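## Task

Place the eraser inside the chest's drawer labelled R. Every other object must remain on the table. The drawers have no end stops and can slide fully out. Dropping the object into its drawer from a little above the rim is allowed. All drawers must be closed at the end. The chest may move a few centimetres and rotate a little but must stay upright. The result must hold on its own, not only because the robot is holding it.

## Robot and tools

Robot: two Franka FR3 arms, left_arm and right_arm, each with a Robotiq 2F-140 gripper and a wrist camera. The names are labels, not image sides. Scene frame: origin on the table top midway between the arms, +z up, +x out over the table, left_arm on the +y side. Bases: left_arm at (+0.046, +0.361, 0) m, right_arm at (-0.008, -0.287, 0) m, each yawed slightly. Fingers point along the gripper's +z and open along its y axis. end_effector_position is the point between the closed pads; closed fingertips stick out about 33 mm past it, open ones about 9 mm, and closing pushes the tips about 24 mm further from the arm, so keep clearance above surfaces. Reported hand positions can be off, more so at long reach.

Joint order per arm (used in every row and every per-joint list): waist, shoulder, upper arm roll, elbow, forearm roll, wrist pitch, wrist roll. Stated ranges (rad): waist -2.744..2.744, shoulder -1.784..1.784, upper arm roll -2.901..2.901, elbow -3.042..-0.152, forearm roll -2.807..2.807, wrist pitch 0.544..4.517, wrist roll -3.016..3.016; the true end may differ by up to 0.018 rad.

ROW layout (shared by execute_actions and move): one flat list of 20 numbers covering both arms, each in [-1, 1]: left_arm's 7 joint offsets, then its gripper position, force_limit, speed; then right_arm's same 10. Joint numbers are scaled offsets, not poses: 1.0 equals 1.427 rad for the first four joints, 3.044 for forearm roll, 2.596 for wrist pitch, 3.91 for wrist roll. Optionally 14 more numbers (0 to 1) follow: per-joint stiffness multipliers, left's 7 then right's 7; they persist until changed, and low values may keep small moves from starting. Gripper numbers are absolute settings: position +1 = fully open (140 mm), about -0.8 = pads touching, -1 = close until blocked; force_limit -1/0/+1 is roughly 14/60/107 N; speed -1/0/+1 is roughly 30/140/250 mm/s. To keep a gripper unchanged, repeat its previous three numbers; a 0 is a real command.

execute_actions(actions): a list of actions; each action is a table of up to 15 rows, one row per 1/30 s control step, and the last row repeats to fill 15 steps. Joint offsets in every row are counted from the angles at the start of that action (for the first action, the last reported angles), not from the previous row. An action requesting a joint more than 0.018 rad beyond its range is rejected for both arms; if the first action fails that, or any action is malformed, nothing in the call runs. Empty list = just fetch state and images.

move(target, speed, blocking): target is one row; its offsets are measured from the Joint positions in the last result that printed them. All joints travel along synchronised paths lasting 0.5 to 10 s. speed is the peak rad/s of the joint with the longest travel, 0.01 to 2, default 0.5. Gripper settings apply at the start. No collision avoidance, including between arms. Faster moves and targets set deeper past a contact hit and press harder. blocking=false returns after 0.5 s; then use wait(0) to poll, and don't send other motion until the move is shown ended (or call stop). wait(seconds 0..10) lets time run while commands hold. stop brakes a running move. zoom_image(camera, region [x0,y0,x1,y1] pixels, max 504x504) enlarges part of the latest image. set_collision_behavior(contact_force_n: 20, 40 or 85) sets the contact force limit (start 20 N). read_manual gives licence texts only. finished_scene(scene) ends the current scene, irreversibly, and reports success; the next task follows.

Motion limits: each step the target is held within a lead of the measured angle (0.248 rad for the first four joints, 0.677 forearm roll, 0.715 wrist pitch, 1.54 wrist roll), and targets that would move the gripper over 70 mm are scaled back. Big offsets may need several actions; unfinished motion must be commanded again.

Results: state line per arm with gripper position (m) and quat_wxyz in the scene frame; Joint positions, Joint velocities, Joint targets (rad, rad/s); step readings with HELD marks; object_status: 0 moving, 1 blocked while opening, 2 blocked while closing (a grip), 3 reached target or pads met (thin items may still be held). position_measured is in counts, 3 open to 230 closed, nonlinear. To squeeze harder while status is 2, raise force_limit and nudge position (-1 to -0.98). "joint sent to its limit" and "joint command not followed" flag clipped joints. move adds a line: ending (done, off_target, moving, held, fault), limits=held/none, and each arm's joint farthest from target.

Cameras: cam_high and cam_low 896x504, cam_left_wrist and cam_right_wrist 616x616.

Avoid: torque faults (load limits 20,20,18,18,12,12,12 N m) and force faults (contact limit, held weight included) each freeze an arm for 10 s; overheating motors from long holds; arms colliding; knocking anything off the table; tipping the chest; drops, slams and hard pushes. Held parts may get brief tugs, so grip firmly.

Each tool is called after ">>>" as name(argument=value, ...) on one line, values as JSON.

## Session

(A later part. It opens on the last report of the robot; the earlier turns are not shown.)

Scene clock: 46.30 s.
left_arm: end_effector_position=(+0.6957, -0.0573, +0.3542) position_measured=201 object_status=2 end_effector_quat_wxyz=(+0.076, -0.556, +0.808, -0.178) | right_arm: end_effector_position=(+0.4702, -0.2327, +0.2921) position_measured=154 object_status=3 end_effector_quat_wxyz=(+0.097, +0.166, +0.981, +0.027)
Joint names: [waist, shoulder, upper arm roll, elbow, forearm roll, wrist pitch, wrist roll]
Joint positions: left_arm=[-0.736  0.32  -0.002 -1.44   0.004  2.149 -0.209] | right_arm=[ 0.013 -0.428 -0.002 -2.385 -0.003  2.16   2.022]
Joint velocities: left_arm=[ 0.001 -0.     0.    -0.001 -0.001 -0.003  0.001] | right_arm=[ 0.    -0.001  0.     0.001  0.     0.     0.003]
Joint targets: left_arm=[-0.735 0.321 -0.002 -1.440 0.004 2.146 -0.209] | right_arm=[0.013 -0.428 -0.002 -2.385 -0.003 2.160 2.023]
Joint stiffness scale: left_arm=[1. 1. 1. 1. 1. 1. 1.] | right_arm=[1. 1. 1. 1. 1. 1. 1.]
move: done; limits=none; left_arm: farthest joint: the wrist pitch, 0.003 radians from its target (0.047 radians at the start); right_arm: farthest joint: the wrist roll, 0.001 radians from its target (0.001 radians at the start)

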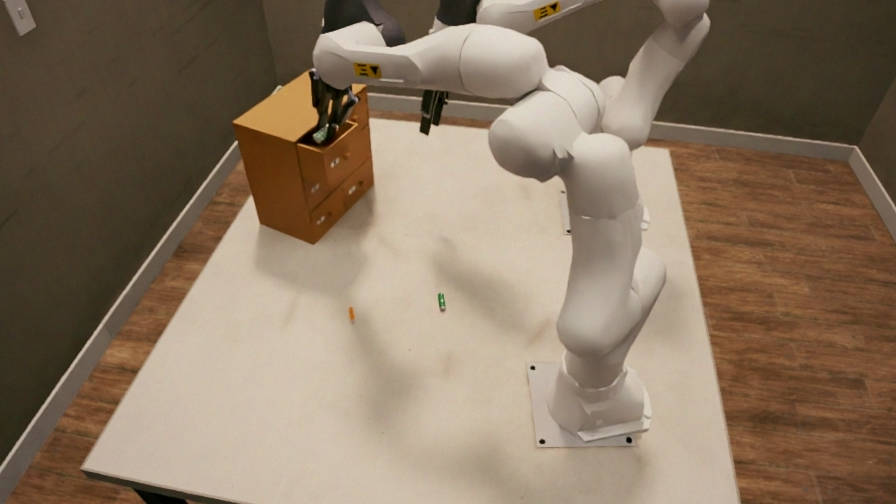

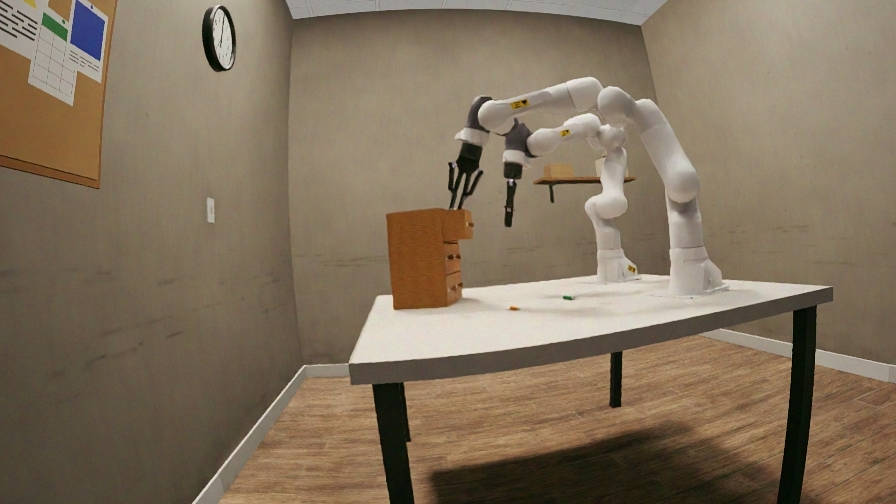

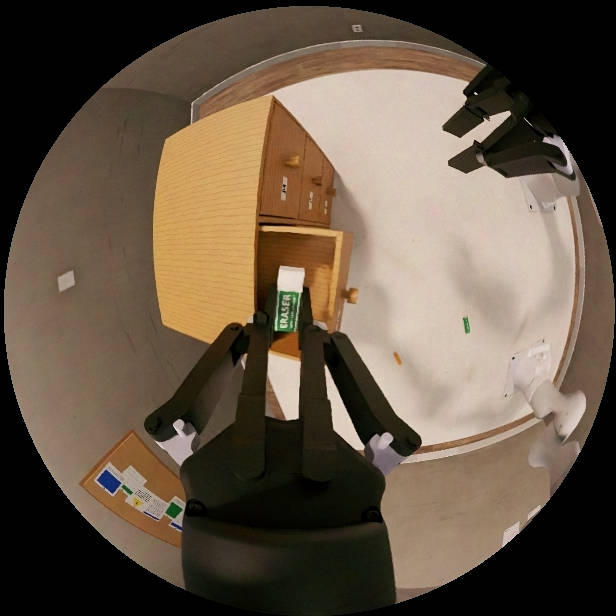

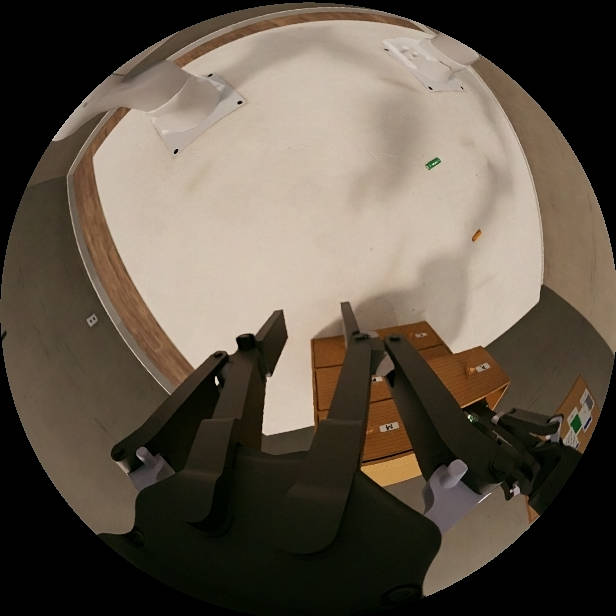

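R confirmed. Lower 15 mm, release, lift.

>>> move(target=[0,0.014,0,0,0,0,0,-1,0,-0.8,0,0,0,0,0,0,0,-0.2,0,0], speed=0.08)

>>> execute_actions(actions=[[[0,0,0,0,0,0,0,-0.42,0,-0.7,0,0,0,0,0,0,0,-0.2,0,0]]])

>>> move(target=[0,-0.05,0,0,0,0,0,-0.42,0,-0.7,0,0,0,0,0,0,0,-0.2,0,0], speed=0.2)

Scene clock: 48.20 s.
left_arm: end_effector_position=(+0.6958, -0.0574, +0.3388) position_measured=201 object_status=2 end_effector_quat_wxyz=(+0.072, -0.557, +0.810, -0.168) | right_arm: end_effector_position=(+0.4702, -0.2327, +0.2921) position_measured=154 object_status=3 end_effector_quat_wxyz=(+0.097, +0.166, +0.981, +0.027)
Joint names: [waist, shoulder, upper arm roll, elbow, forearm roll, wrist pitch, wrist roll]
Joint positions: left_arm=[-0.736  0.34  -0.002 -1.44   0.004  2.148 -0.209] | right_arm=[ 0.013 -0.428 -0.002 -2.385 -0.003  2.16   2.022]
Joint velocities: left_arm=[ 0.001  0.    -0.001  0.    -0.001  0.001  0.   ] | right_arm=[ 0.002  0.001  0.001  0.001 -0.     0.    -0.003]
Joint targets: left_arm=[-0.736 0.340 -0.002 -1.440 0.004 2.149 -0.209] | right_arm=[0.013 -0.428 -0.002 -2.385 -0.003 2.160 2.022]
Joint stiffness scale: left_arm=[1. 1. 1. 1. 1. 1. 1.] | right_arm=[1. 1. 1. 1. 1. 1. 1.]
move: done; limits=none; left_arm: farthest joint: the wrist pitch, 0.001 radians from its target (0.001 radians at the start); right_arm: farthest joint: the waist, 0.000 radians from its target (0.000 radians at the start)

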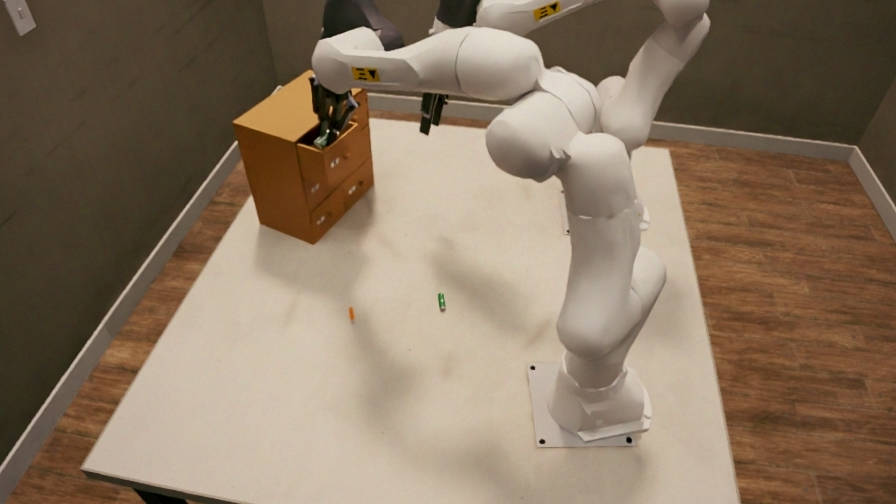

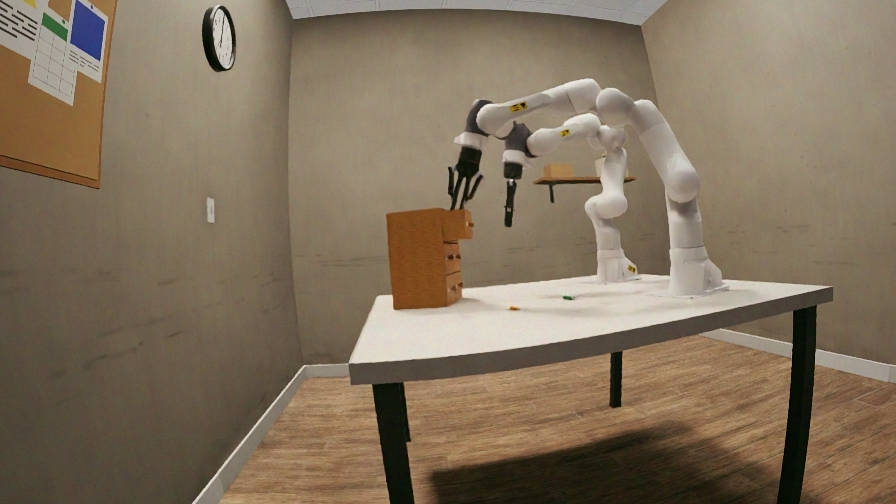

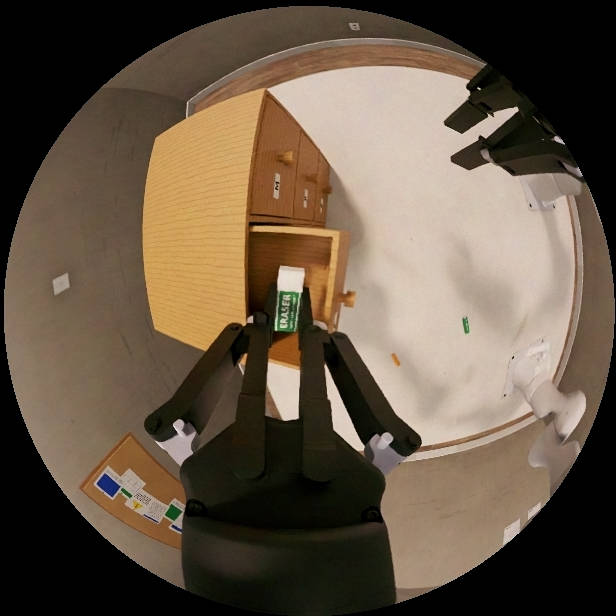

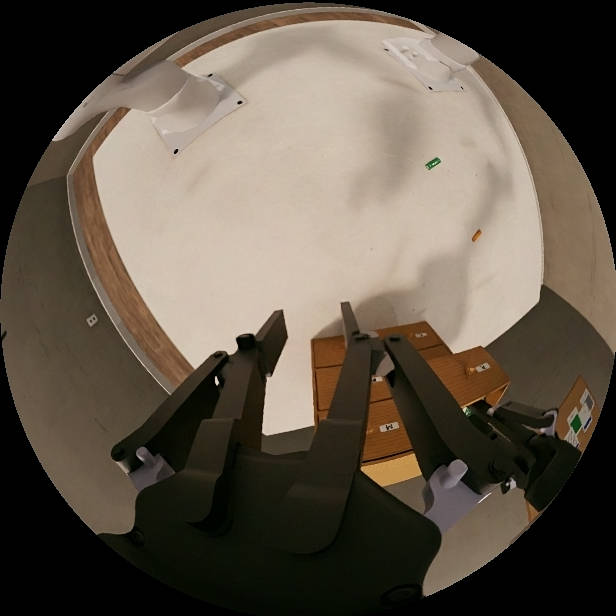

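Scene clock: 48.70 s.
left_arm: end_effector_position=(+0.6958, -0.0574, +0.3388) position_measured=182 object_status=3 end_effector_quat_wxyz=(+0.072, -0.557, +0.810, -0.168) | right_arm: end_effector_position=(+0.4702, -0.2327, +0.2921) position_measured=154 object_status=3 end_effector_quat_wxyz=(+0.097, +0.166, +0.981, +0.027)
Joint names: [waist, shoulder, upper arm roll, elbow, forearm roll, wrist pitch, wrist roll]
Joint positions: left_arm=[-0.736  0.34  -0.002 -1.44   0.004  2.148 -0.209] | right_arm=[ 0.013 -0.428 -0.002 -2.385 -0.003  2.16   2.022]
Joint velocities: left_arm=[-0.002 -0.002  0.002 -0.     0.    -0.001  0.   ] | right_arm=[ 0.     0.001 -0.001  0.     0.001  0.001  0.001]
Joint targets: left_arm=[-0.736 0.340 -0.002 -1.440 0.004 2.148 -0.209] | right_arm=[0.013 -0.428 -0.002 -2.385 -0.003 2.160 2.022]
Joint stiffness scale: left_arm=[1. 1. 1. 1. 1. 1. 1.] | right_arm=[1. 1. 1. 1. 1. 1. 1.]
Step readings (joint positions):
0: left_arm=[-0.736 0.340 -0.002 -1.440 0.004 2.148 -0.209] | right_arm=[0.013 -0.428 -0.002 -2.385 -0.003 2.160 2.022]
1: left_arm=[-0.736 0.340 -0.002 -1.440 0.004 2.148 -0.209] | right_arm=[0.013 -0.428 -0.002 -2.385 -0.003 2.160 2.022]
2: left_arm=[-0.736 0.340 -0.002 -1.440 0.004 2.148 -0.209] | right_arm=[0.013 -0.428 -0.002 -2.385 -0.003 2.160 2.022]
4: left_arm=[-0.736 0.340 -0.002 -1.440 0.004 2.148 -0.209] | right_arm=[0.013 -0.428 -0.002 -2.385 -0.003 2.160 2.022]
8: left_arm=[-0.736 0.340 -0.002 -1.440 0.004 2.148 -0.209] | right_arm=[0.013 -0.428 -0.002 -2.385 -0.003 2.160 2.022]
15: Joint positions above

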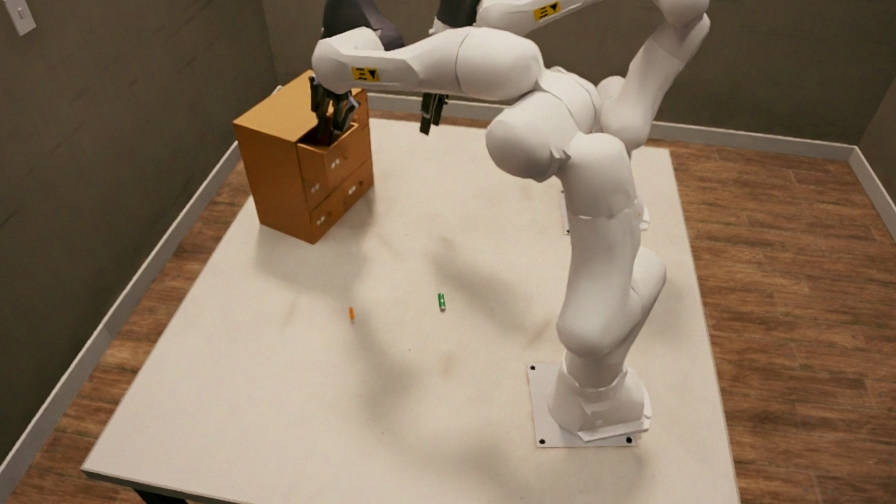

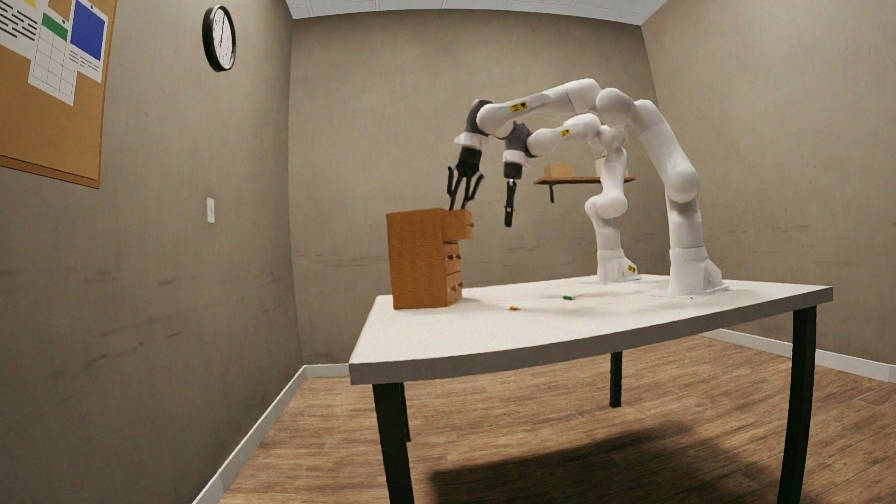

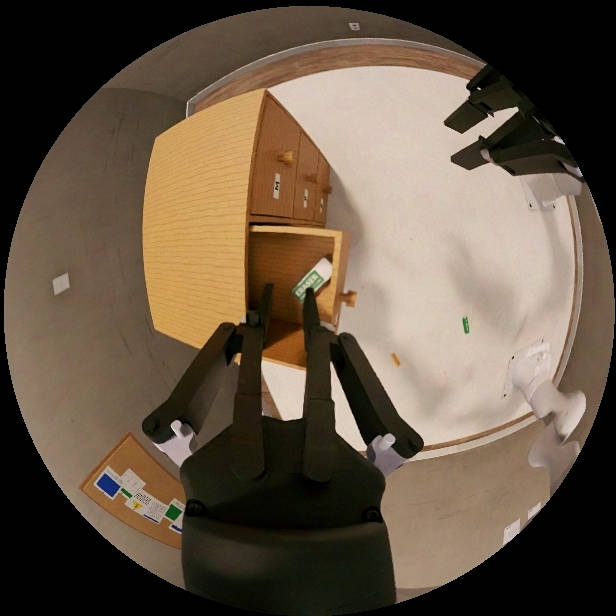

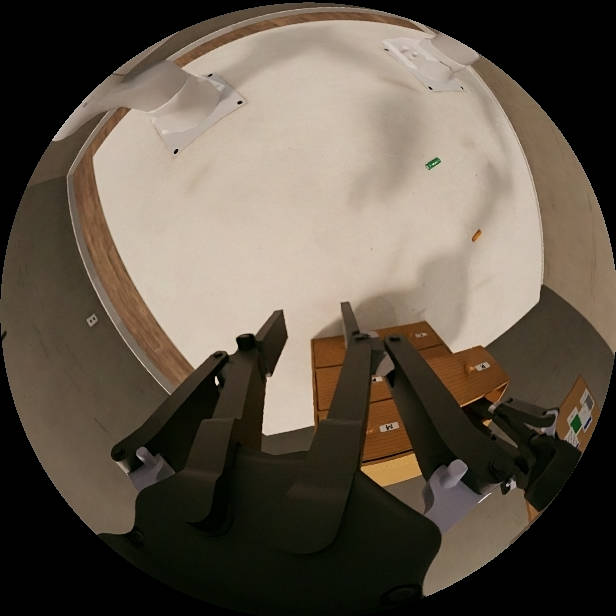

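Scene clock: 49.50 s.
left_arm: end_effector_position=(+0.6939, -0.0561, +0.3954) position_measured=182 object_status=3 end_effector_quat_wxyz=(+0.086, -0.553, +0.804, -0.202) | right_arm: end_effector_position=(+0.4702, -0.2327, +0.2921) position_measured=154 object_status=3 end_effector_quat_wxyz=(+0.097, +0.166, +0.981, +0.027)
Joint names: [waist, shoulder, upper arm roll, elbow, forearm roll, wrist pitch, wrist roll]
Joint positions: left_arm=[-0.736  0.267 -0.002 -1.439  0.004  2.148 -0.209] | right_arm=[ 0.013 -0.428 -0.002 -2.385 -0.003  2.16   2.022]
Joint velocities: left_arm=[ 0.  0. -0. -0.  0. -0. -0.] | right_arm=[ 0.    -0.     0.001  0.     0.001  0.001  0.002]
Joint targets: left_arm=[-0.736 0.269 -0.002 -1.440 0.004 2.148 -0.209] | right_arm=[0.013 -0.428 -0.002 -2.385 -0.003 2.160 2.022]
Joint stiffness scale: left_arm=[1. 1. 1. 1. 1. 1. 1.] | right_arm=[1. 1. 1. 1. 1. 1. 1.]
move: done; limits=none; left_arm: farthest joint: the shoulder, 0.001 radians from its target (0.071 radians at the start); right_arm: farthest joint: the waist, 0.000 radians from its target (0.000 radians at the start)

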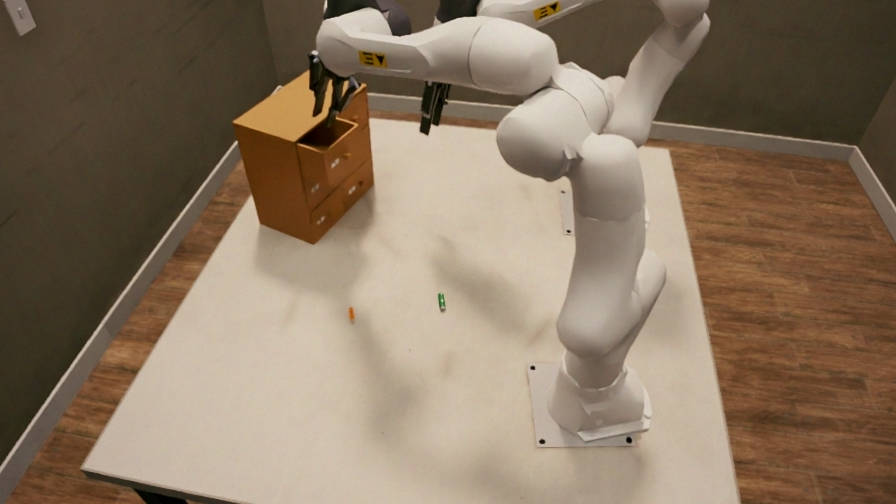

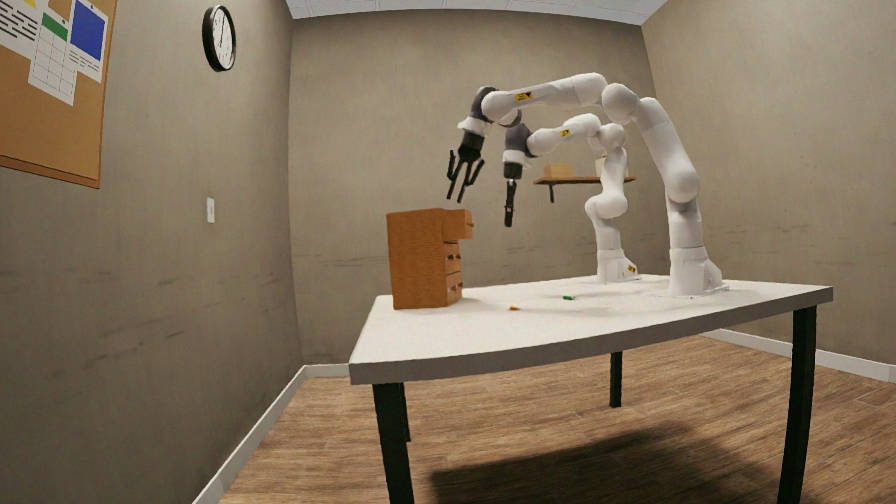

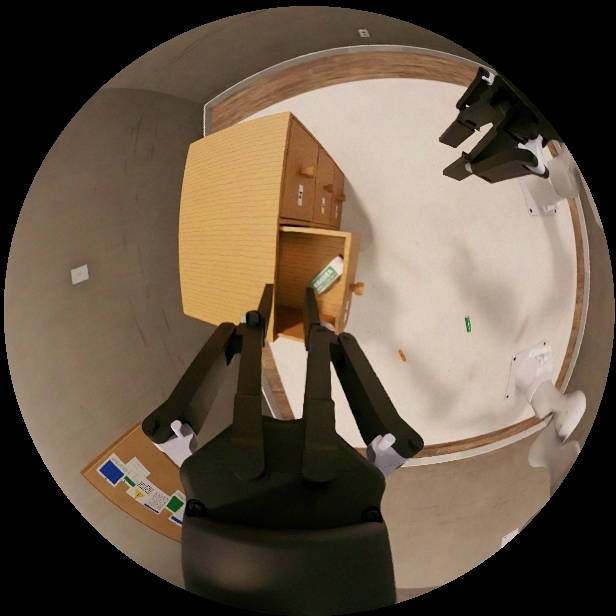

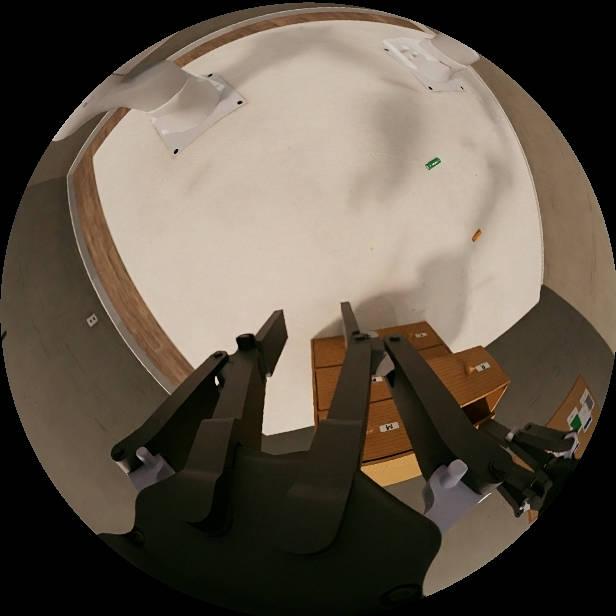

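>>> move(target=[0.3,-0.385,0,-0.385,0,-0.15,0,-0.42,0,-0.7,0.175,0.385,0,0.385,0,0,0.064,-0.2,0,0], speed=0.5)

>>> move(target=[0,-0.06,0,-0.06,0,0,0,-0.42,0,-0.7,-0.0285,0.066,0,0.09,0,-0.0142,-0.0095,-0.2,0,0], speed=0.25)

>>> move(target=[0,0,0,0,0,0,0,-0.42,0,-0.7,0,0,0,0,0,0,0,-1,-0.3,-0.5])

Scene clock: 52.63 s.
left_arm: end_effector_position=(+0.5298, +0.2917, +0.3761) position_measured=182 object_status=3 end_effector_quat_wxyz=(+0.017, -0.729, +0.684, -0.021) | right_arm: end_effector_position=(+0.6058, -0.0544, +0.2737) position_measured=154 object_status=3 end_effector_quat_wxyz=(+0.087, +0.162, +0.982, +0.049)
Joint names: [waist, shoulder, upper arm roll, elbow, forearm roll, wrist pitch, wrist roll]
Joint positions: left_arm=[-0.309 -0.281  0.    -1.987  0.004  1.761 -0.209] | right_arm=[ 0.261  0.119 -0.001 -1.839 -0.003  2.159  2.264]
Joint velocities: left_arm=[-0.001 -0.     0.    -0.    -0.001 -0.     0.002] | right_arm=[ 0.001 -0.001  0.002 -0.    -0.001 -0.     0.005]
Joint targets: left_arm=[-0.308 -0.282 -0.002 -1.989 0.004 1.759 -0.209] | right_arm=[0.262 0.121 -0.002 -1.836 -0.003 2.160 2.272]
Joint stiffness scale: left_arm=[1. 1. 1. 1. 1. 1. 1.] | right_arm=[1. 1. 1. 1. 1. 1. 1.]
move: done; limits=none; left_arm: farthest joint: the upper arm roll, 0.002 radians from its target (0.000 radians at the start); right_arm: farthest joint: the wrist roll, 0.008 radians from its target (0.250 radians at the start)

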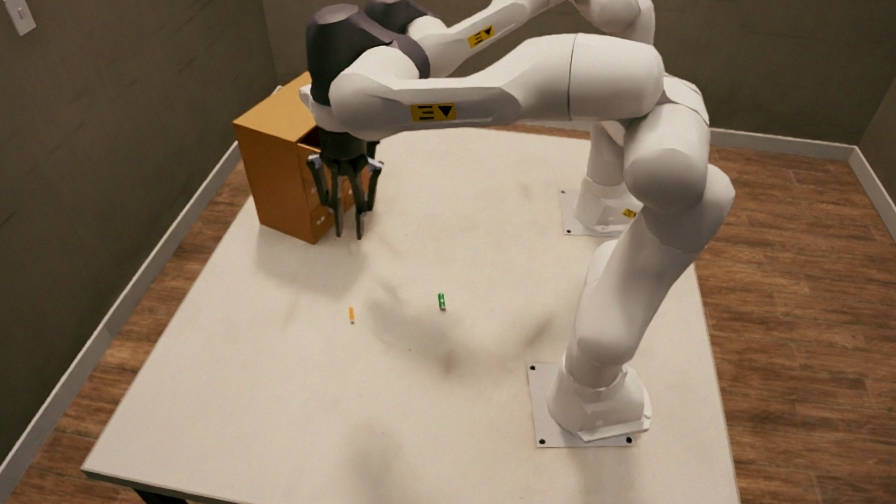

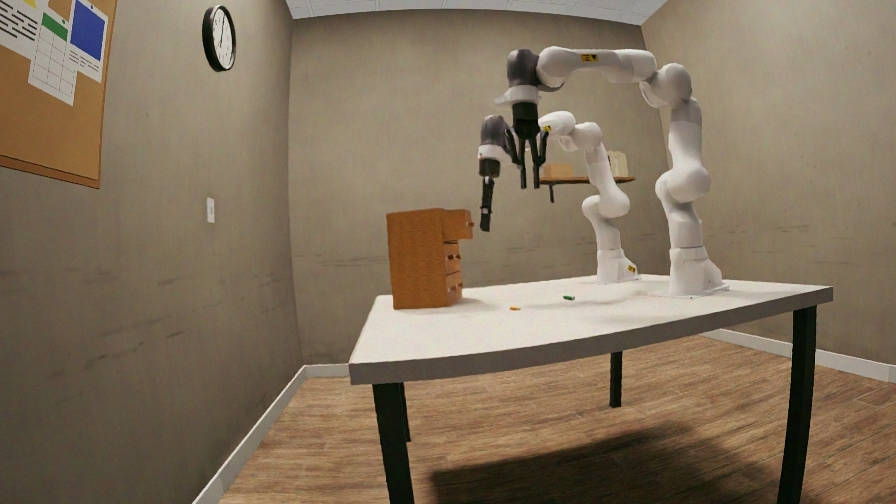

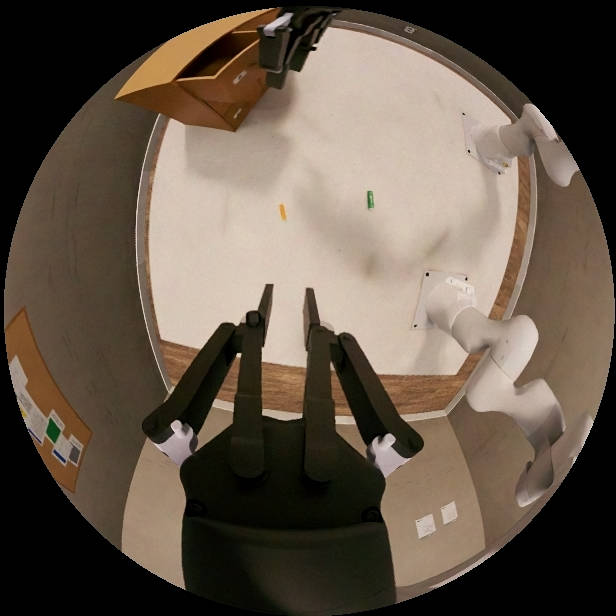

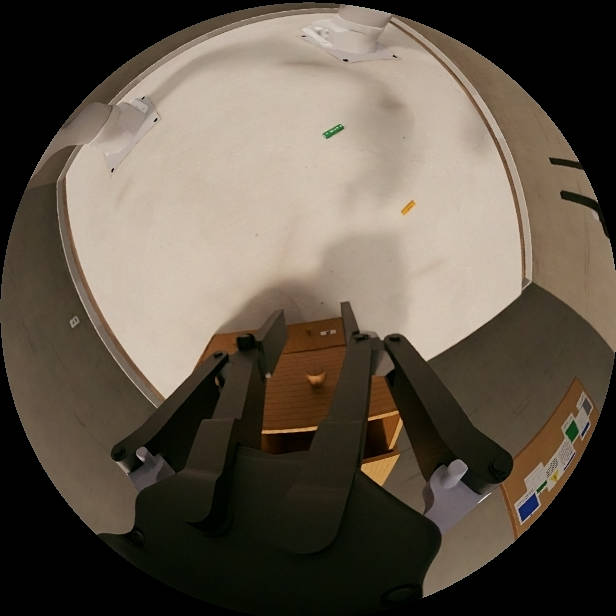

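Scene clock: 53.83 s.
left_arm: end_effector_position=(+0.5027, +0.2956, +0.3744) position_measured=182 object_status=3 end_effector_quat_wxyz=(+0.018, -0.729, +0.684, -0.021) | right_arm: end_effector_position=(+0.6423, -0.0688, +0.2745) position_measured=154 object_status=3 end_effector_quat_wxyz=(+0.089, +0.167, +0.981, +0.046)
Joint names: [waist, shoulder, upper arm roll, elbow, forearm roll, wrist pitch, wrist roll]
Joint positions: left_arm=[-0.309 -0.365  0.    -2.071  0.004  1.761 -0.209] | right_arm=[ 0.222  0.211 -0.001 -1.713 -0.003  2.125  2.235]
Joint velocities: left_arm=[ 0.001 -0.    -0.001 -0.    -0.    -0.    -0.001] | right_arm=[ 0.    -0.001  0.001  0.     0.    -0.002 -0.005]
Joint targets: left_arm=[-0.309 -0.366 0.000 -2.073 0.004 1.761 -0.209] | right_arm=[0.220 0.214 -0.001 -1.710 -0.003 2.122 2.227]
Joint stiffness scale: left_arm=[1. 1. 1. 1. 1. 1. 1.] | right_arm=[1. 1. 1. 1. 1. 1. 1.]
move: done; limits=none; left_arm: farthest joint: the shoulder, 0.001 radians from its target (0.086 radians at the start); right_arm: farthest joint: the wrist roll, 0.008 radians from its target (0.037 radians at the start)

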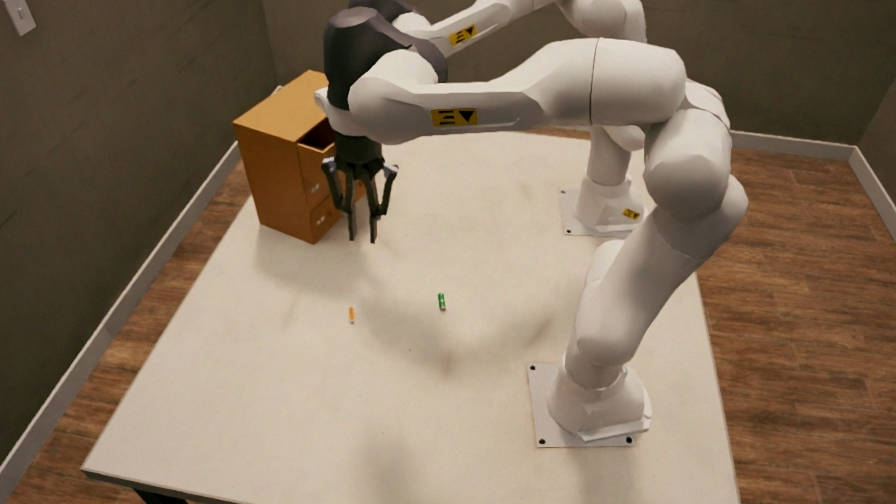

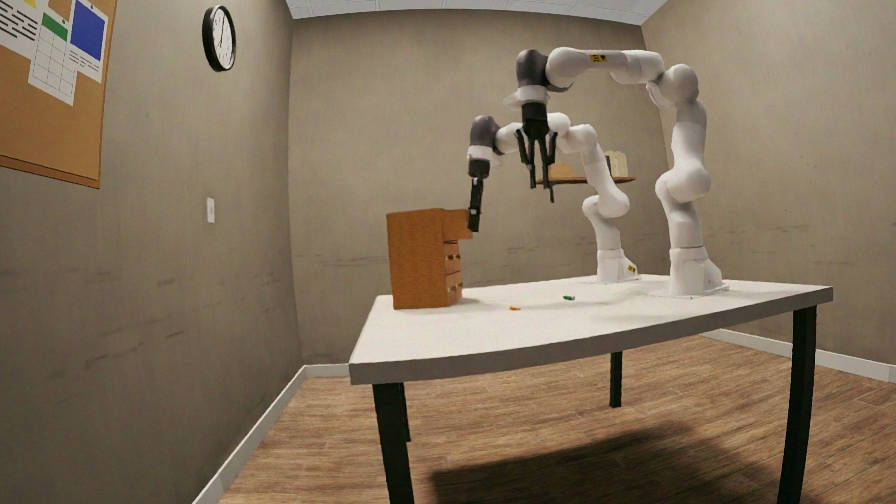

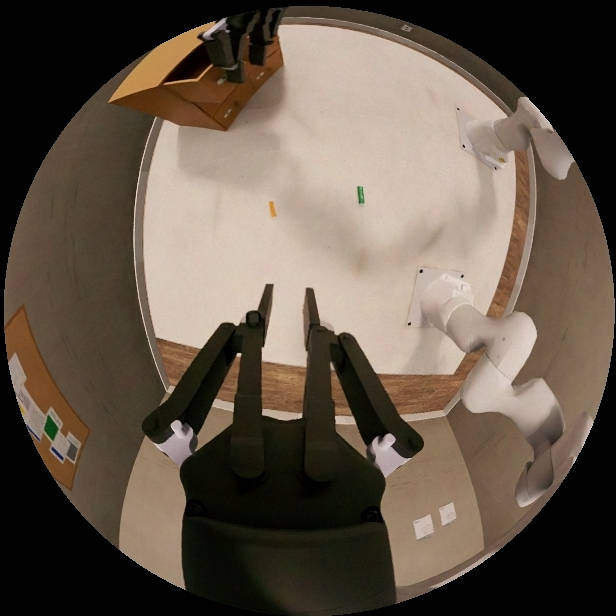

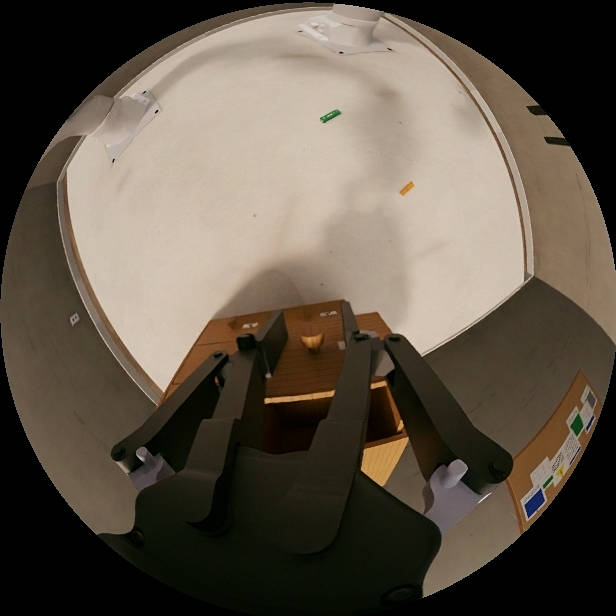

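Scene clock: 54.47 s.
left_arm: end_effector_position=(+0.5027, +0.2956, +0.3744) position_measured=182 object_status=3 end_effector_quat_wxyz=(+0.018, -0.729, +0.684, -0.021) | right_arm: end_effector_position=(+0.6423, -0.0688, +0.2745) position_measured=209 object_status=2 end_effector_quat_wxyz=(+0.089, +0.167, +0.981, +0.046)
Joint names: [waist, shoulder, upper arm roll, elbow, forearm roll, wrist pitch, wrist roll]
Joint positions: left_arm=[-0.309 -0.365  0.    -2.071  0.004  1.761 -0.209] | right_arm=[ 0.222  0.211 -0.001 -1.713 -0.003  2.125  2.235]
Joint velocities: left_arm=[ 0.001 -0.001  0.001  0.001 -0.    -0.001  0.001] | right_arm=[ 0.001 -0.001 -0.001  0.     0.001  0.     0.   ]
Joint targets: left_arm=[-0.309 -0.365 0.000 -2.071 0.004 1.761 -0.209] | right_arm=[0.222 0.211 -0.001 -1.713 -0.003 2.125 2.235]
Joint stiffness scale: left_arm=[1. 1. 1. 1. 1. 1. 1.] | right_arm=[1. 1. 1. 1. 1. 1. 1.]
move: done; limits=none; left_arm: farthest joint: the waist, 0.000 radians from its target (0.000 radians at the start); right_arm: farthest joint: the waist, 0.000 radians from its target (0.000 radians at the start)

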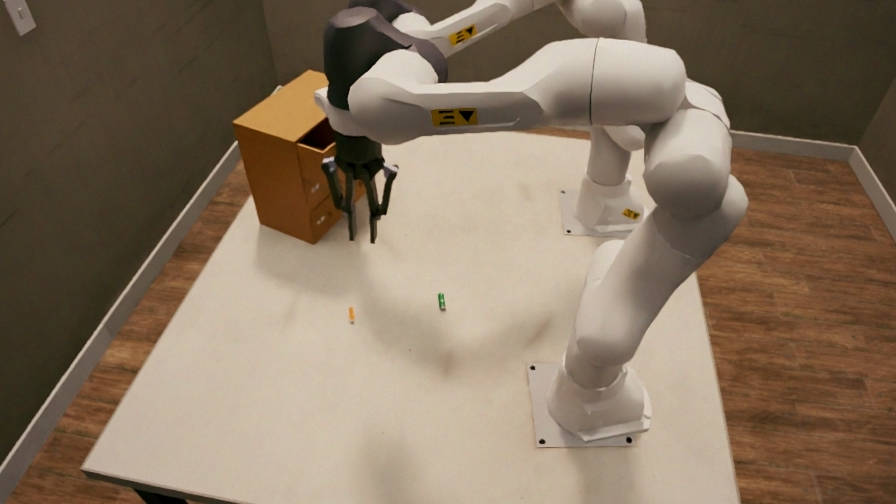

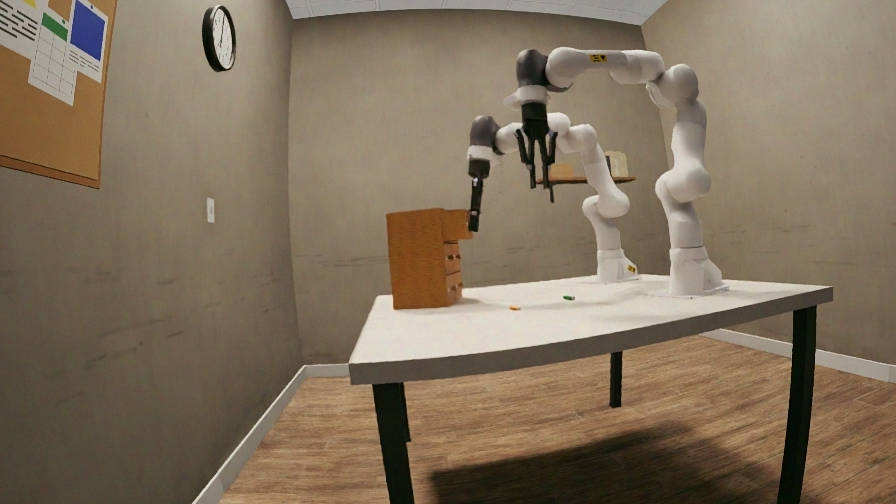

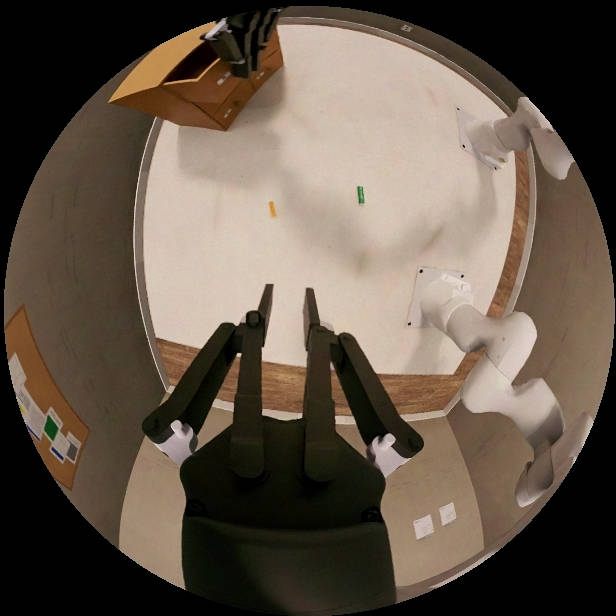

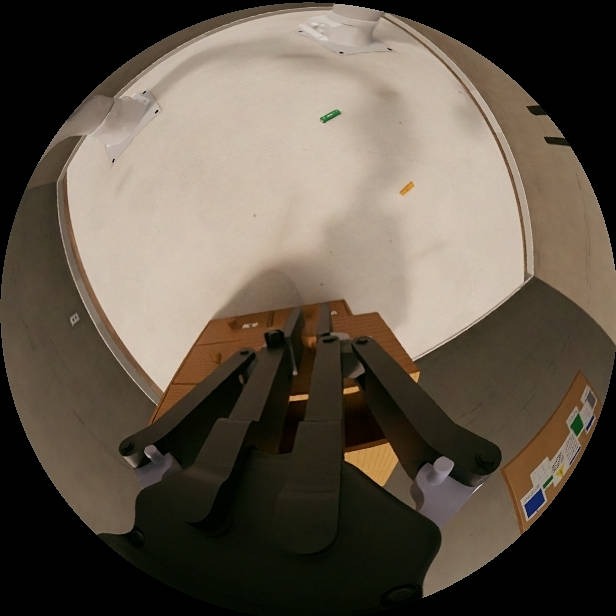

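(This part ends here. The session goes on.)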